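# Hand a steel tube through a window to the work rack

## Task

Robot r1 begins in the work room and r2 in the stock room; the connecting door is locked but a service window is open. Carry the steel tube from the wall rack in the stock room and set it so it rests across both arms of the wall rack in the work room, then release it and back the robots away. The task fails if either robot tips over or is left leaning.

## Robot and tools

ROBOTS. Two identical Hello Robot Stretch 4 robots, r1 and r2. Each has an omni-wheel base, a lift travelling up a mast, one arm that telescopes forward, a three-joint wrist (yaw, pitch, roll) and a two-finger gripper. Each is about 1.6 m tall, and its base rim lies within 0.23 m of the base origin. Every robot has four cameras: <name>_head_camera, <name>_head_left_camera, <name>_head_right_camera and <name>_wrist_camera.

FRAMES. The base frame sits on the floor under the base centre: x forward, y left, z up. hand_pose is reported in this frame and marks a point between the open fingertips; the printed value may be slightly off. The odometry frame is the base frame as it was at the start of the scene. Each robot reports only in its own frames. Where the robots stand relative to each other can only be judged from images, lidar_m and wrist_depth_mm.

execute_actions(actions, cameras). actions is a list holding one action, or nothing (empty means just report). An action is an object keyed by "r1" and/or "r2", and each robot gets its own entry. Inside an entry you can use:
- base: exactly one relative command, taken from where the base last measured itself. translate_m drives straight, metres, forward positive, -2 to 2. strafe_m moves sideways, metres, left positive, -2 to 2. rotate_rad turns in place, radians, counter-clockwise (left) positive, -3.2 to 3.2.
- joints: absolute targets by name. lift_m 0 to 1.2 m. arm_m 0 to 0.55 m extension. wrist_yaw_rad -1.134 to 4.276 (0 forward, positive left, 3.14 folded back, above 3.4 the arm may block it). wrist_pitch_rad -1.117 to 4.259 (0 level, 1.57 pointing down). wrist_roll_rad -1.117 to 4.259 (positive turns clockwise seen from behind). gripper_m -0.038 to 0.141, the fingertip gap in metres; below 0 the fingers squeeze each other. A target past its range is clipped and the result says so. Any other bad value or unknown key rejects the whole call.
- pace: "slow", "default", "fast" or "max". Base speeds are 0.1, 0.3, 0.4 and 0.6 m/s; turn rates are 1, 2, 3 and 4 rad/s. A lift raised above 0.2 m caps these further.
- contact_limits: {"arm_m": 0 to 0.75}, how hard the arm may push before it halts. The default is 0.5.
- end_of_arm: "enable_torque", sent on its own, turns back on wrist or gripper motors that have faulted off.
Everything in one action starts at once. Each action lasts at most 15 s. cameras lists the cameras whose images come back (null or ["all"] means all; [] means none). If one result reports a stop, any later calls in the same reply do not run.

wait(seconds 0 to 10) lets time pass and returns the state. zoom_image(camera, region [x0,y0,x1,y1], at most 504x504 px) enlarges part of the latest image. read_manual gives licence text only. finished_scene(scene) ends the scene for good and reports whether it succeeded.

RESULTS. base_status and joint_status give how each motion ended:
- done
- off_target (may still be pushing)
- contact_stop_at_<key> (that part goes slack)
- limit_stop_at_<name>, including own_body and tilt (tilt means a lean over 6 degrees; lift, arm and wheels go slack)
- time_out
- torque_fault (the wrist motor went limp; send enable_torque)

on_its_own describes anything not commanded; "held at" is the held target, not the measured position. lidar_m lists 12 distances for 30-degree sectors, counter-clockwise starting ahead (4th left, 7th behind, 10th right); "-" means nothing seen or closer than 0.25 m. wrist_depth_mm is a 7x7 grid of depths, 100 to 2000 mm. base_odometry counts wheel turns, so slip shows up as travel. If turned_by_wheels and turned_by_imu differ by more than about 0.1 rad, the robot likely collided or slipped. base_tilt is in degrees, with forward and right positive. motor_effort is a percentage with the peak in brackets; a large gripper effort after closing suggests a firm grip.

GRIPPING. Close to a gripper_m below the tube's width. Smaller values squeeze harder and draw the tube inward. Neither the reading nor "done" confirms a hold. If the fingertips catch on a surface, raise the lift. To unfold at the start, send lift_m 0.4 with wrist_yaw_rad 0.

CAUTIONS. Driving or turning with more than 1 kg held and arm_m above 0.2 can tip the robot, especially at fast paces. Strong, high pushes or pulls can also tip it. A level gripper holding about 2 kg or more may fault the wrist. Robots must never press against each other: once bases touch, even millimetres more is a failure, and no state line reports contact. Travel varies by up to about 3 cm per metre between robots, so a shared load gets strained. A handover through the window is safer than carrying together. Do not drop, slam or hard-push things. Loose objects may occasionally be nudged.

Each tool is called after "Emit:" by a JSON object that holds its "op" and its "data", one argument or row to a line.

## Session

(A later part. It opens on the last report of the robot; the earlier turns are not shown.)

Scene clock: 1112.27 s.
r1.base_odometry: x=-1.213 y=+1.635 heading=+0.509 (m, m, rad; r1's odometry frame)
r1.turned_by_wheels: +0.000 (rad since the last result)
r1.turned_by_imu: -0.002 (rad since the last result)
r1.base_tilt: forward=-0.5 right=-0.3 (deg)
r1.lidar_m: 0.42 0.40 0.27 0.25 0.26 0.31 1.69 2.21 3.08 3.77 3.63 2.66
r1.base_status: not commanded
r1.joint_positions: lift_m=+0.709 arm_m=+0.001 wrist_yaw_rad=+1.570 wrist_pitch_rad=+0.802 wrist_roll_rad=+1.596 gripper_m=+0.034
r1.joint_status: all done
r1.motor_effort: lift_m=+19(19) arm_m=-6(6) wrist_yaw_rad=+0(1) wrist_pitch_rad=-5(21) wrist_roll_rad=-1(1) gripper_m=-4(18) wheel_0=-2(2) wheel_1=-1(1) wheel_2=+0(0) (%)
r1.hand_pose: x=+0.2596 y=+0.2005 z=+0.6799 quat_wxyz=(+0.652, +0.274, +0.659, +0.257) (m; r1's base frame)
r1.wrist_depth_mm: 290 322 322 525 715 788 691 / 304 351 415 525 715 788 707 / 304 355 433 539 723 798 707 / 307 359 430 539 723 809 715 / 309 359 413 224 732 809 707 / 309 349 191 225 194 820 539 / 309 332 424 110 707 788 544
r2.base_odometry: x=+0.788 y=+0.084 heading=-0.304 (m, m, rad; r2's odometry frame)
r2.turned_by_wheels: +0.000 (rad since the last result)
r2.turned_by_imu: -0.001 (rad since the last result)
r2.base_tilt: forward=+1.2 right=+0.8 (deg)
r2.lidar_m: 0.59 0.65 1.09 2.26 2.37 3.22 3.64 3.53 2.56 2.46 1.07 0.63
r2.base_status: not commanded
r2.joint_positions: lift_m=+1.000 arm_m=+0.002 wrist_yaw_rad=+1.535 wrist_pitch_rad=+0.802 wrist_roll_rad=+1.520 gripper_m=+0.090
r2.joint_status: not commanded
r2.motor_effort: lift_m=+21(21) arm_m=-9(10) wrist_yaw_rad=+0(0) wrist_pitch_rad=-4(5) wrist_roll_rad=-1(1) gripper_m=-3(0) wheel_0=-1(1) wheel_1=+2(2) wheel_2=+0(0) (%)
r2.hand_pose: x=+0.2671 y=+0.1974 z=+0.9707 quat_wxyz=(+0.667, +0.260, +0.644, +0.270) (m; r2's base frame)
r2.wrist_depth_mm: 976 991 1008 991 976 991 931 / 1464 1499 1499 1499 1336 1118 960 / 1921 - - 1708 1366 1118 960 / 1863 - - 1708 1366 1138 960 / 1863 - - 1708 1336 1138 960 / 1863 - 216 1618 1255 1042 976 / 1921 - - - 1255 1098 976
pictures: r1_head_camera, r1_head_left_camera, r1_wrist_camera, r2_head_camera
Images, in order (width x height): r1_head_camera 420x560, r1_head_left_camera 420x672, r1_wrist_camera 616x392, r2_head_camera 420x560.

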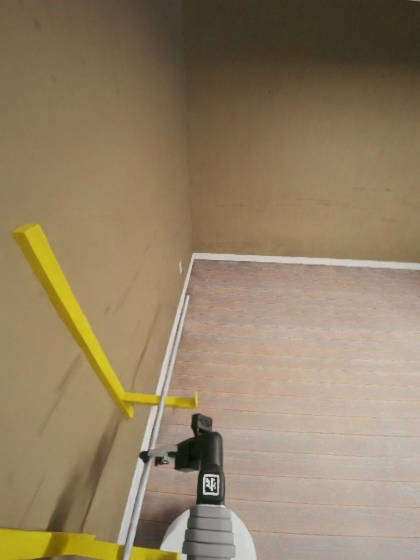

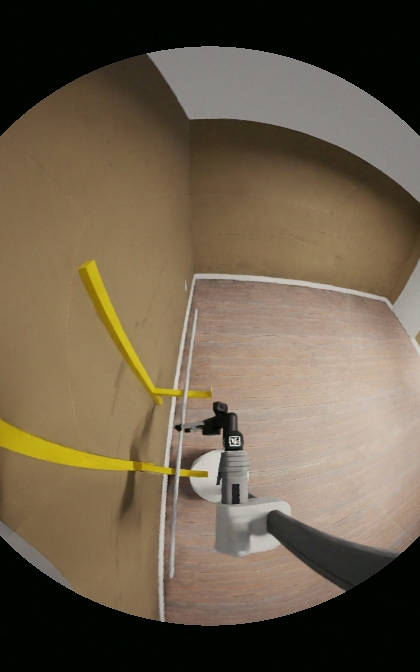

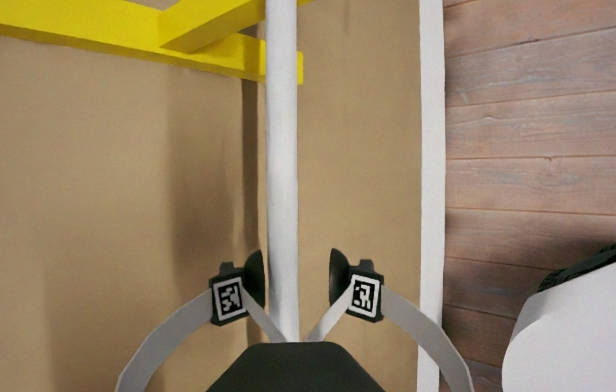

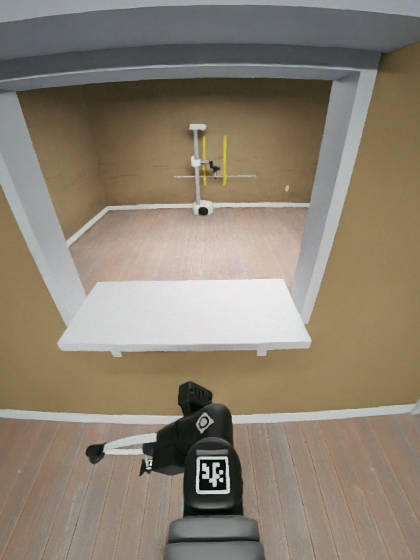

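Emit:
{"op": "execute_actions", "data": {
  "actions": []
}}

Scene clock: 1119.07 s.
r1.base_odometry: x=-1.213 y=+1.635 heading=+0.509 (m, m, rad; r1's odometry frame)
r1.turned_by_wheels: +0.000 (rad since the last result)
r1.turned_by_imu: -0.001 (rad since the last result)
r1.base_tilt: forward=-0.5 right=-0.1 (deg)
r1.lidar_m: 0.42 0.38 0.25 0.25 0.25 0.33 1.75 2.25 3.08 3.78 3.64 2.70
r1.base_status: not commanded
r1.joint_positions: lift_m=+0.709 arm_m=+0.001 wrist_yaw_rad=+1.570 wrist_pitch_rad=+0.802 wrist_roll_rad=+1.596 gripper_m=+0.034
r1.joint_status: all done
r1.motor_effort: lift_m=+19(19) arm_m=-6(6) wrist_yaw_rad=+1(1) wrist_pitch_rad=-5(21) wrist_roll_rad=+0(1) gripper_m=-4(18) wheel_0=-2(2) wheel_1=-1(1) wheel_2=+0(0) (%)
r1.hand_pose: x=+0.2596 y=+0.2005 z=+0.6799 quat_wxyz=(+0.652, +0.274, +0.659, +0.257) (m; r1's base frame)
r1.wrist_depth_mm: 289 324 320 535 707 778 699 / 306 353 415 535 707 788 691 / 306 355 427 535 707 798 715 / 307 357 433 539 715 798 723 / 309 359 413 525 732 798 715 / 307 349 191 228 194 809 544 / 309 332 424 109 715 788 549
r2.base_odometry: x=+0.788 y=+0.084 heading=-0.304 (m, m, rad; r2's odometry frame)
r2.turned_by_wheels: +0.000 (rad since the last result)
r2.turned_by_imu: -0.001 (rad since the last result)
r2.base_tilt: forward=+1.3 right=+0.7 (deg)
r2.lidar_m: 0.61 0.66 1.11 2.25 2.36 3.23 3.62 3.50 2.56 2.45 1.07 0.63
r2.base_status: not commanded
r2.joint_positions: lift_m=+1.000 arm_m=+0.002 wrist_yaw_rad=+1.535 wrist_pitch_rad=+0.802 wrist_roll_rad=+1.520 gripper_m=+0.090
r2.joint_status: not commanded
r2.motor_effort: lift_m=+21(21) arm_m=-9(10) wrist_yaw_rad=+0(0) wrist_pitch_rad=-5(5) wrist_roll_rad=-1(1) gripper_m=-3(0) wheel_0=-1(1) wheel_1=+2(2) wheel_2=+0(0) (%)
r2.hand_pose: x=+0.2671 y=+0.1974 z=+0.9707 quat_wxyz=(+0.667, +0.260, +0.644, +0.270) (m; r2's base frame)
r2.wrist_depth_mm: 991 1025 1008 991 976 1008 946 / 1464 1464 1464 1464 1336 1138 960 / 1863 - - 1756 1366 1118 960 / 1863 - - 1708 1366 1138 960 / 1863 - - 1708 1397 1118 960 / 1863 - 215 1708 1281 1042 960 / 1863 - - - 1281 1118 960
pictures: r1_head_camera, r1_head_left_camera, r1_head_right_camera, r1_wrist_camera, r2_head_camera, r2_head_left_camera, r2_head_right_camera, r2_wrist_camera
Images, in order (width x height): r1_head_camera 420x560, r1_head_left_camera 420x672, r1_head_right_camera 420x672, r1_wrist_camera 616x392, r2_head_camera 420x560, r2_head_left_camera 420x672, r2_head_right_camera 420x672, r2_wrist_camera 616x392.

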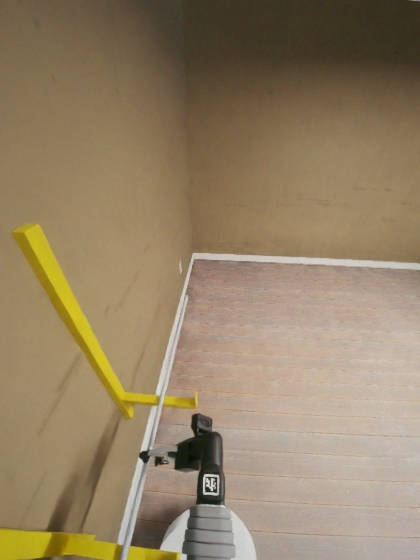

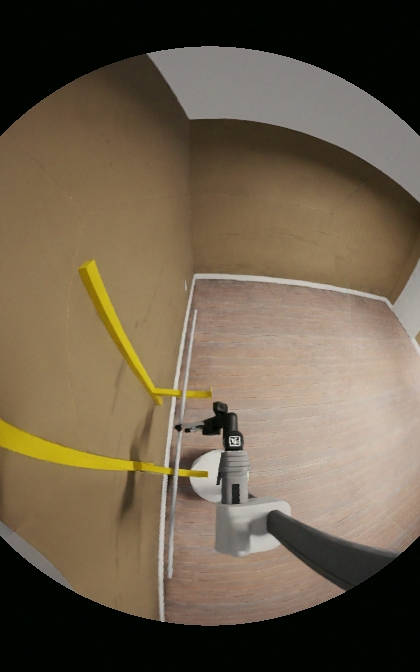

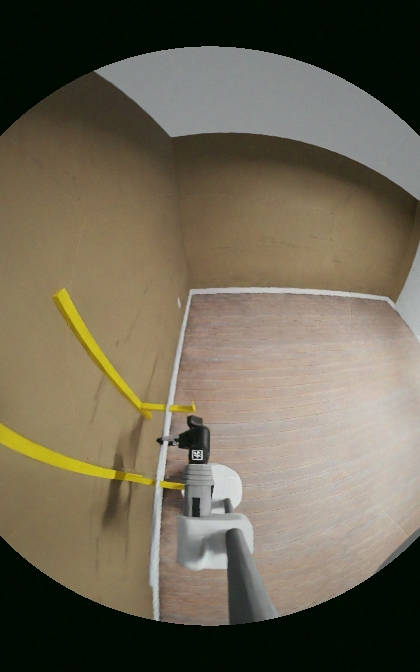

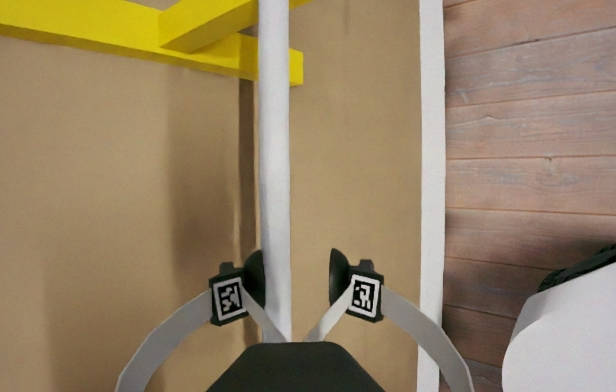

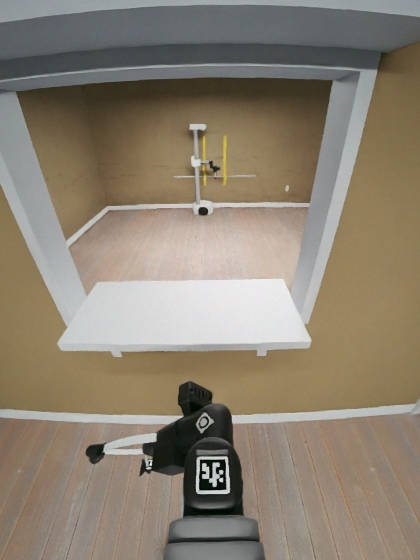

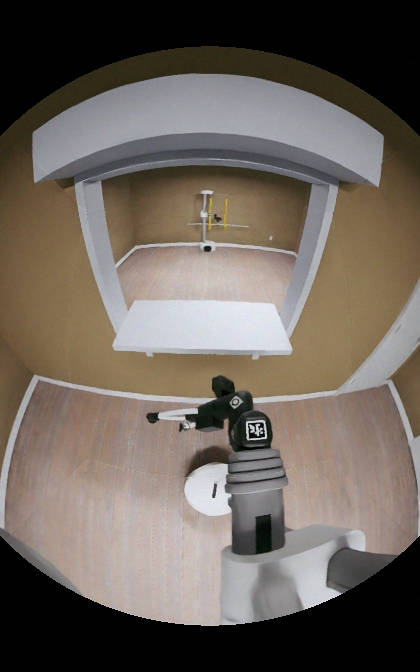

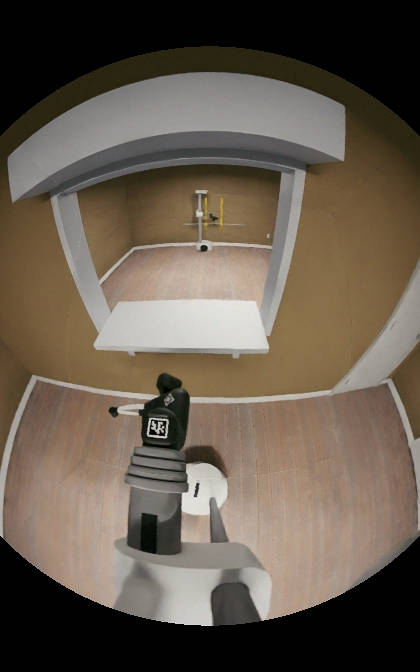

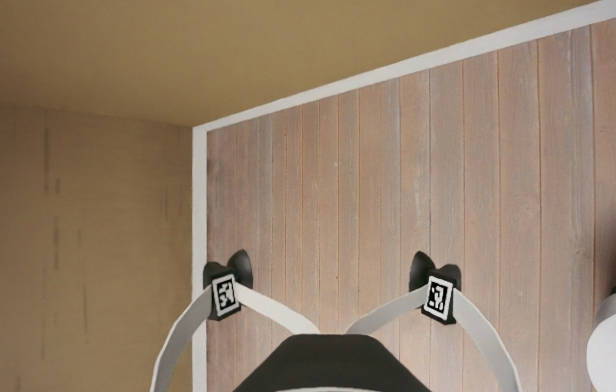

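Emit:
{"op": "execute_actions", "data": {
  "actions": [
    {"r1": {"base": {"strafe_m": -0.7}, "joints": {"lift_m": 0.79, "gripper_m": 0.085}, "pace": "fast"}}
  ]
}}

Scene clock: 1141.33 s.
r1.base_odometry: x=-0.872 y=+1.024 heading=+0.509 (m, m, rad; r1's odometry frame)
r1.turned_by_wheels: +0.000 (rad since the last result)
r1.turned_by_imu: -0.002 (rad since the last result)
r1.base_tilt: forward=-0.4 right=+0.1 (deg)
r1.lidar_m: 2.58 1.27 0.87 0.76 0.94 1.64 2.12 2.26 3.13 3.06 3.36 2.66
r1.base_status: done
r1.joint_positions: lift_m=+0.790 arm_m=+0.001 wrist_yaw_rad=+1.570 wrist_pitch_rad=+0.802 wrist_roll_rad=+1.596 gripper_m=+0.085
r1.joint_status: all done
r1.motor_effort: lift_m=+20(23) arm_m=-6(6) wrist_yaw_rad=+0(0) wrist_pitch_rad=-5(5) wrist_roll_rad=-1(1) gripper_m=-3(3) wheel_0=+2(13) wheel_1=+1(9) wheel_2=+0(0) (%)
r1.hand_pose: x=+0.2596 y=+0.2006 z=+0.7608 quat_wxyz=(+0.652, +0.274, +0.659, +0.257) (m; r1's base frame)
r1.wrist_depth_mm: 878 1042 1255 1255 1008 854 768 / 878 1042 1281 1255 1042 866 768 / 878 1060 1281 1229 1042 866 768 / 891 1078 1281 1281 1060 891 759 / 904 1060 1308 1255 1025 891 778 / 891 976 202 1308 216 891 609 / 917 1008 1255 109 1078 854 609
r2.base_odometry: x=+0.788 y=+0.084 heading=-0.304 (m, m, rad; r2's odometry frame)
r2.turned_by_wheels: +0.000 (rad since the last result)
r2.turned_by_imu: -0.002 (rad since the last result)
r2.base_tilt: forward=+1.2 right=+0.8 (deg)
r2.lidar_m: 0.61 0.65 1.09 2.24 2.35 3.26 3.61 3.50 2.54 2.47 1.06 0.63
r2.base_status: not commanded
r2.joint_positions: lift_m=+1.000 arm_m=+0.002 wrist_yaw_rad=+1.535 wrist_pitch_rad=+0.802 wrist_roll_rad=+1.520 gripper_m=+0.090
r2.joint_status: not commanded
r2.motor_effort: lift_m=+21(21) arm_m=-10(9) wrist_yaw_rad=+0(0) wrist_pitch_rad=-5(4) wrist_roll_rad=-1(1) gripper_m=-2(2) wheel_0=-1(1) wheel_1=+2(2) wheel_2=+0(0) (%)
r2.hand_pose: x=+0.2671 y=+0.1974 z=+0.9707 quat_wxyz=(+0.667, +0.260, +0.644, +0.270) (m; r2's base frame)
r2.wrist_depth_mm: 991 991 991 991 991 991 917 / 1464 1430 1464 1499 1308 1118 946 / 1863 - - 1708 1366 1118 976 / 1863 - - 1708 1366 1118 960 / 1863 - - 1708 1366 1118 946 / 1863 - 216 1661 1308 1042 960 / 1921 - - - 1281 1098 960
pictures: r1_head_camera, r1_head_left_camera, r1_head_right_camera, r1_wrist_camera, r2_head_camera, r2_head_left_camera, r2_head_right_camera, r2_wrist_camera
Images, in order (width x height): r1_head_camera 420x560, r1_head_left_camera 420x672, r1_head_right_camera 420x672, r1_wrist_camera 616x392, r2_head_camera 420x560, r2_head_left_camera 420x672, r2_head_right_camera 420x672, r2_wrist_camera 616x392.

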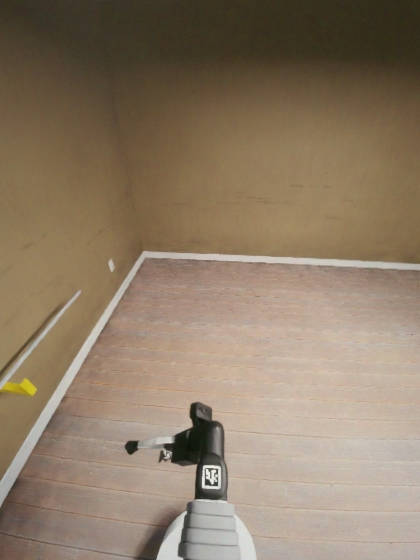

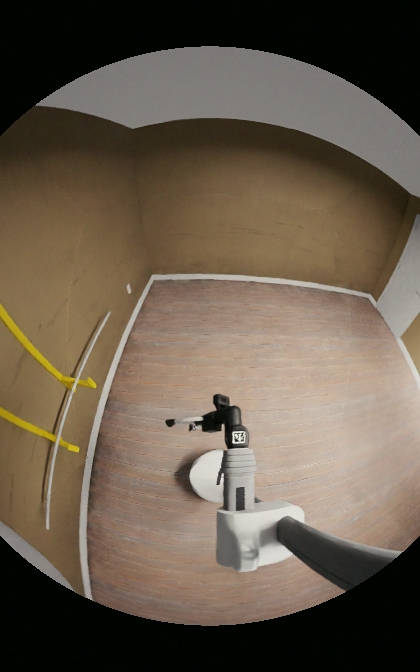

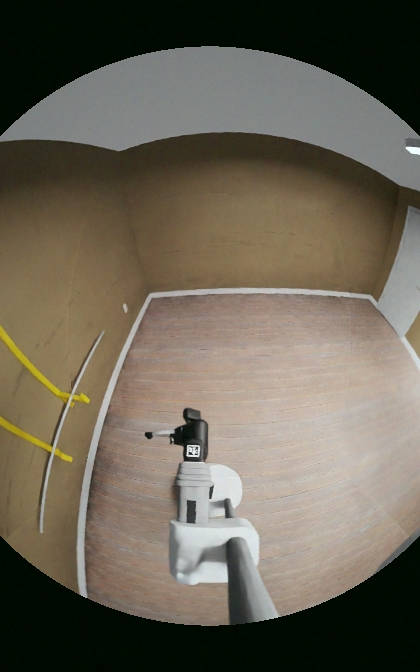

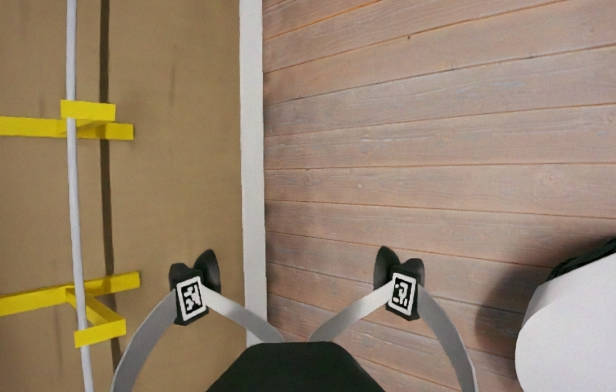

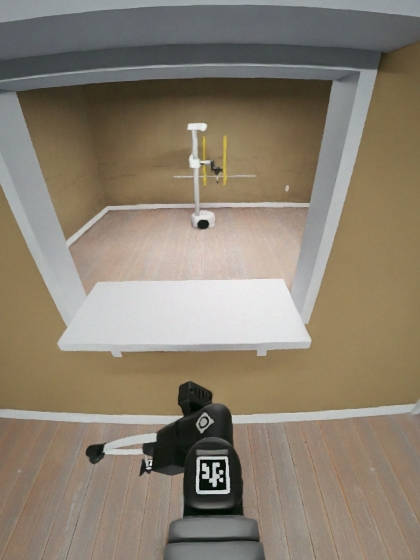

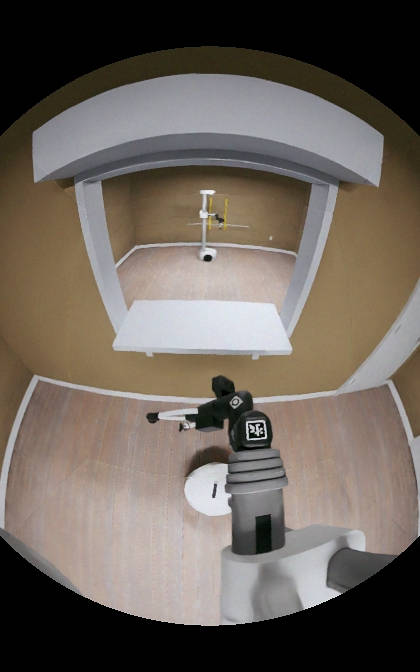

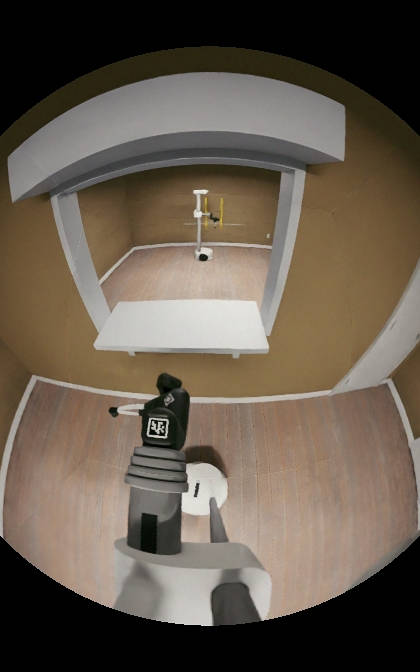

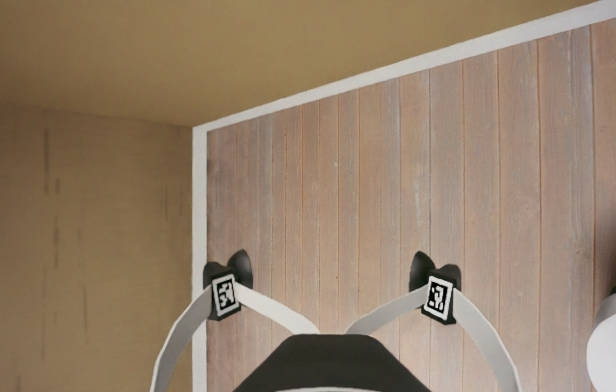

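The retreat was clean: no effort spikes on the wrist or gripper. I'll zoom in to check that the tube is on both arms and has stopped moving.

Emit:
{"op": "zoom_image", "data": {
  "camera": "r1_wrist_camera",
  "region": [0, 0, 240, 392]
}}

Emit:
{"op": "zoom_image", "data": {
  "camera": "r1_head_left_camera",
  "region": [0, 295, 140, 545]
}}

Emit:
{"op": "execute_actions", "data": {
  "actions": [],
  "cameras": ["r1_wrist_camera", "r1_head_left_camera", "r2_head_camera"]
}}

Region (0, 0, 240, 392) of r1_wrist_camera's 616x392 image, scaled by 1.286; it fills the left 309 columns of this view, and the rest is white.

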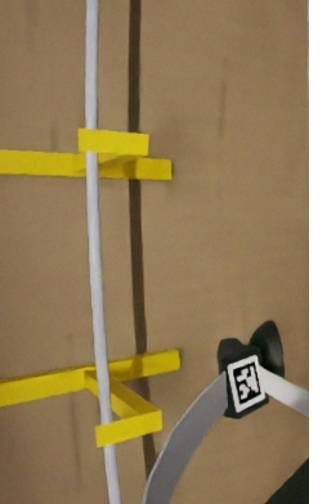

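Region (0, 295, 140, 545) of r1_head_left_camera's 420x672 image, scaled by 2.016, with more detail than that image has; it fills the left 282 columns of this view, and the rest is white.

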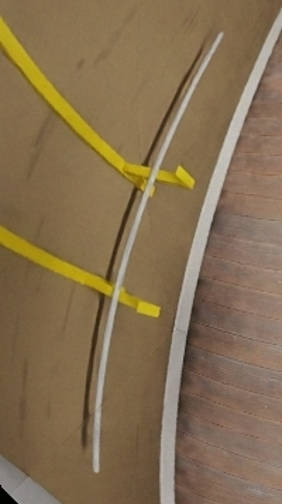

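Scene clock: 1145.40 s.
r1.base_odometry: x=-0.872 y=+1.024 heading=+0.509 (m, m, rad; r1's odometry frame)
r1.turned_by_wheels: +0.000 (rad since the last result)
r1.turned_by_imu: -0.001 (rad since the last result)
r1.base_tilt: forward=-0.5 right=-0.1 (deg)
r1.lidar_m: 2.59 1.28 0.89 0.77 0.96 1.62 2.11 2.23 3.16 3.07 3.37 2.68
r1.base_status: done
r1.joint_positions: lift_m=+0.790 arm_m=+0.001 wrist_yaw_rad=+1.570 wrist_pitch_rad=+0.802 wrist_roll_rad=+1.596 gripper_m=+0.085
r1.joint_status: all done
r1.motor_effort: lift_m=+20(23) arm_m=-6(6) wrist_yaw_rad=+0(0) wrist_pitch_rad=-5(5) wrist_roll_rad=-1(1) gripper_m=-3(3) wheel_0=+2(13) wheel_1=+1(9) wheel_2=+0(0) (%)
r1.hand_pose: x=+0.2596 y=+0.2006 z=+0.7608 quat_wxyz=(+0.652, +0.274, +0.659, +0.257) (m; r1's base frame)
r1.wrist_depth_mm: 866 1042 1255 1229 1008 842 768 / 878 1060 1308 1255 1042 878 768 / 866 1060 1281 1255 1042 866 768 / 891 1060 1281 1255 1042 891 778 / 904 1078 1308 1281 1025 891 778 / 891 991 202 1308 216 878 615 / 904 1008 1255 110 1060 854 615
r2.base_odometry: x=+0.788 y=+0.084 heading=-0.304 (m, m, rad; r2's odometry frame)
r2.turned_by_wheels: +0.000 (rad since the last result)
r2.turned_by_imu: -0.001 (rad since the last result)
r2.base_tilt: forward=+1.2 right=+0.8 (deg)
r2.lidar_m: 0.61 0.64 1.08 2.23 2.34 3.21 3.62 3.52 2.54 2.45 1.09 0.66
r2.base_status: not commanded
r2.joint_positions: lift_m=+1.000 arm_m=+0.002 wrist_yaw_rad=+1.535 wrist_pitch_rad=+0.802 wrist_roll_rad=+1.520 gripper_m=+0.090
r2.joint_status: not commanded
r2.motor_effort: lift_m=+21(21) arm_m=-9(9) wrist_yaw_rad=+0(0) wrist_pitch_rad=-5(4) wrist_roll_rad=-1(1) gripper_m=-2(2) wheel_0=-1(1) wheel_1=+2(2) wheel_2=+0(0) (%)
r2.hand_pose: x=+0.2671 y=+0.1974 z=+0.9707 quat_wxyz=(+0.667, +0.260, +0.644, +0.270) (m; r2's base frame)
r2.wrist_depth_mm: 991 991 976 976 976 991 946 / 1430 1464 1537 1499 1308 1118 960 / 1863 - - 1756 1366 1118 960 / 1863 - - 1708 1366 1118 960 / 1863 - - 1756 1336 1118 960 / 1808 - 216 1661 1281 1025 976 / 1808 - - - 1281 1118 960
pictures: r1_head_left_camera, r1_wrist_camera, r2_head_camera
Images, in order (width x height): r1_head_left_camera 420x672, r1_wrist_camera 616x392, r2_head_camera 420x560.

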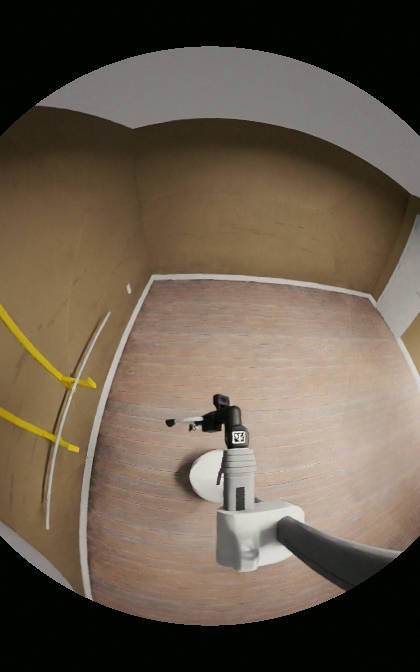

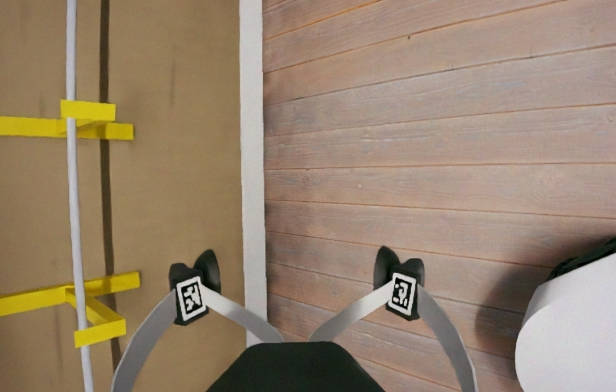

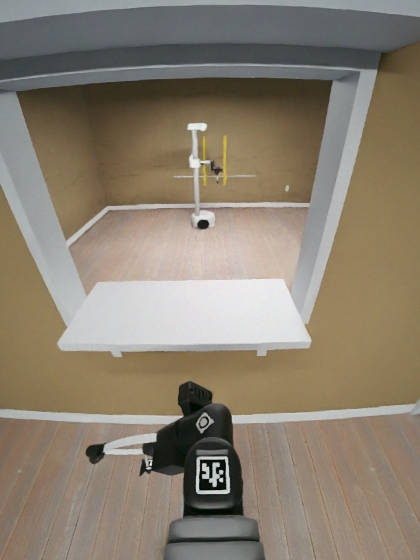

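The tube is on both arms behind the lips and didn't move between the two images, taken 4 s apart. Both robots are upright and clear of the rack.

Emit:
{"op": "finished_scene", "data": {
  "scene": 2
}}

The scene is finished: the task was done.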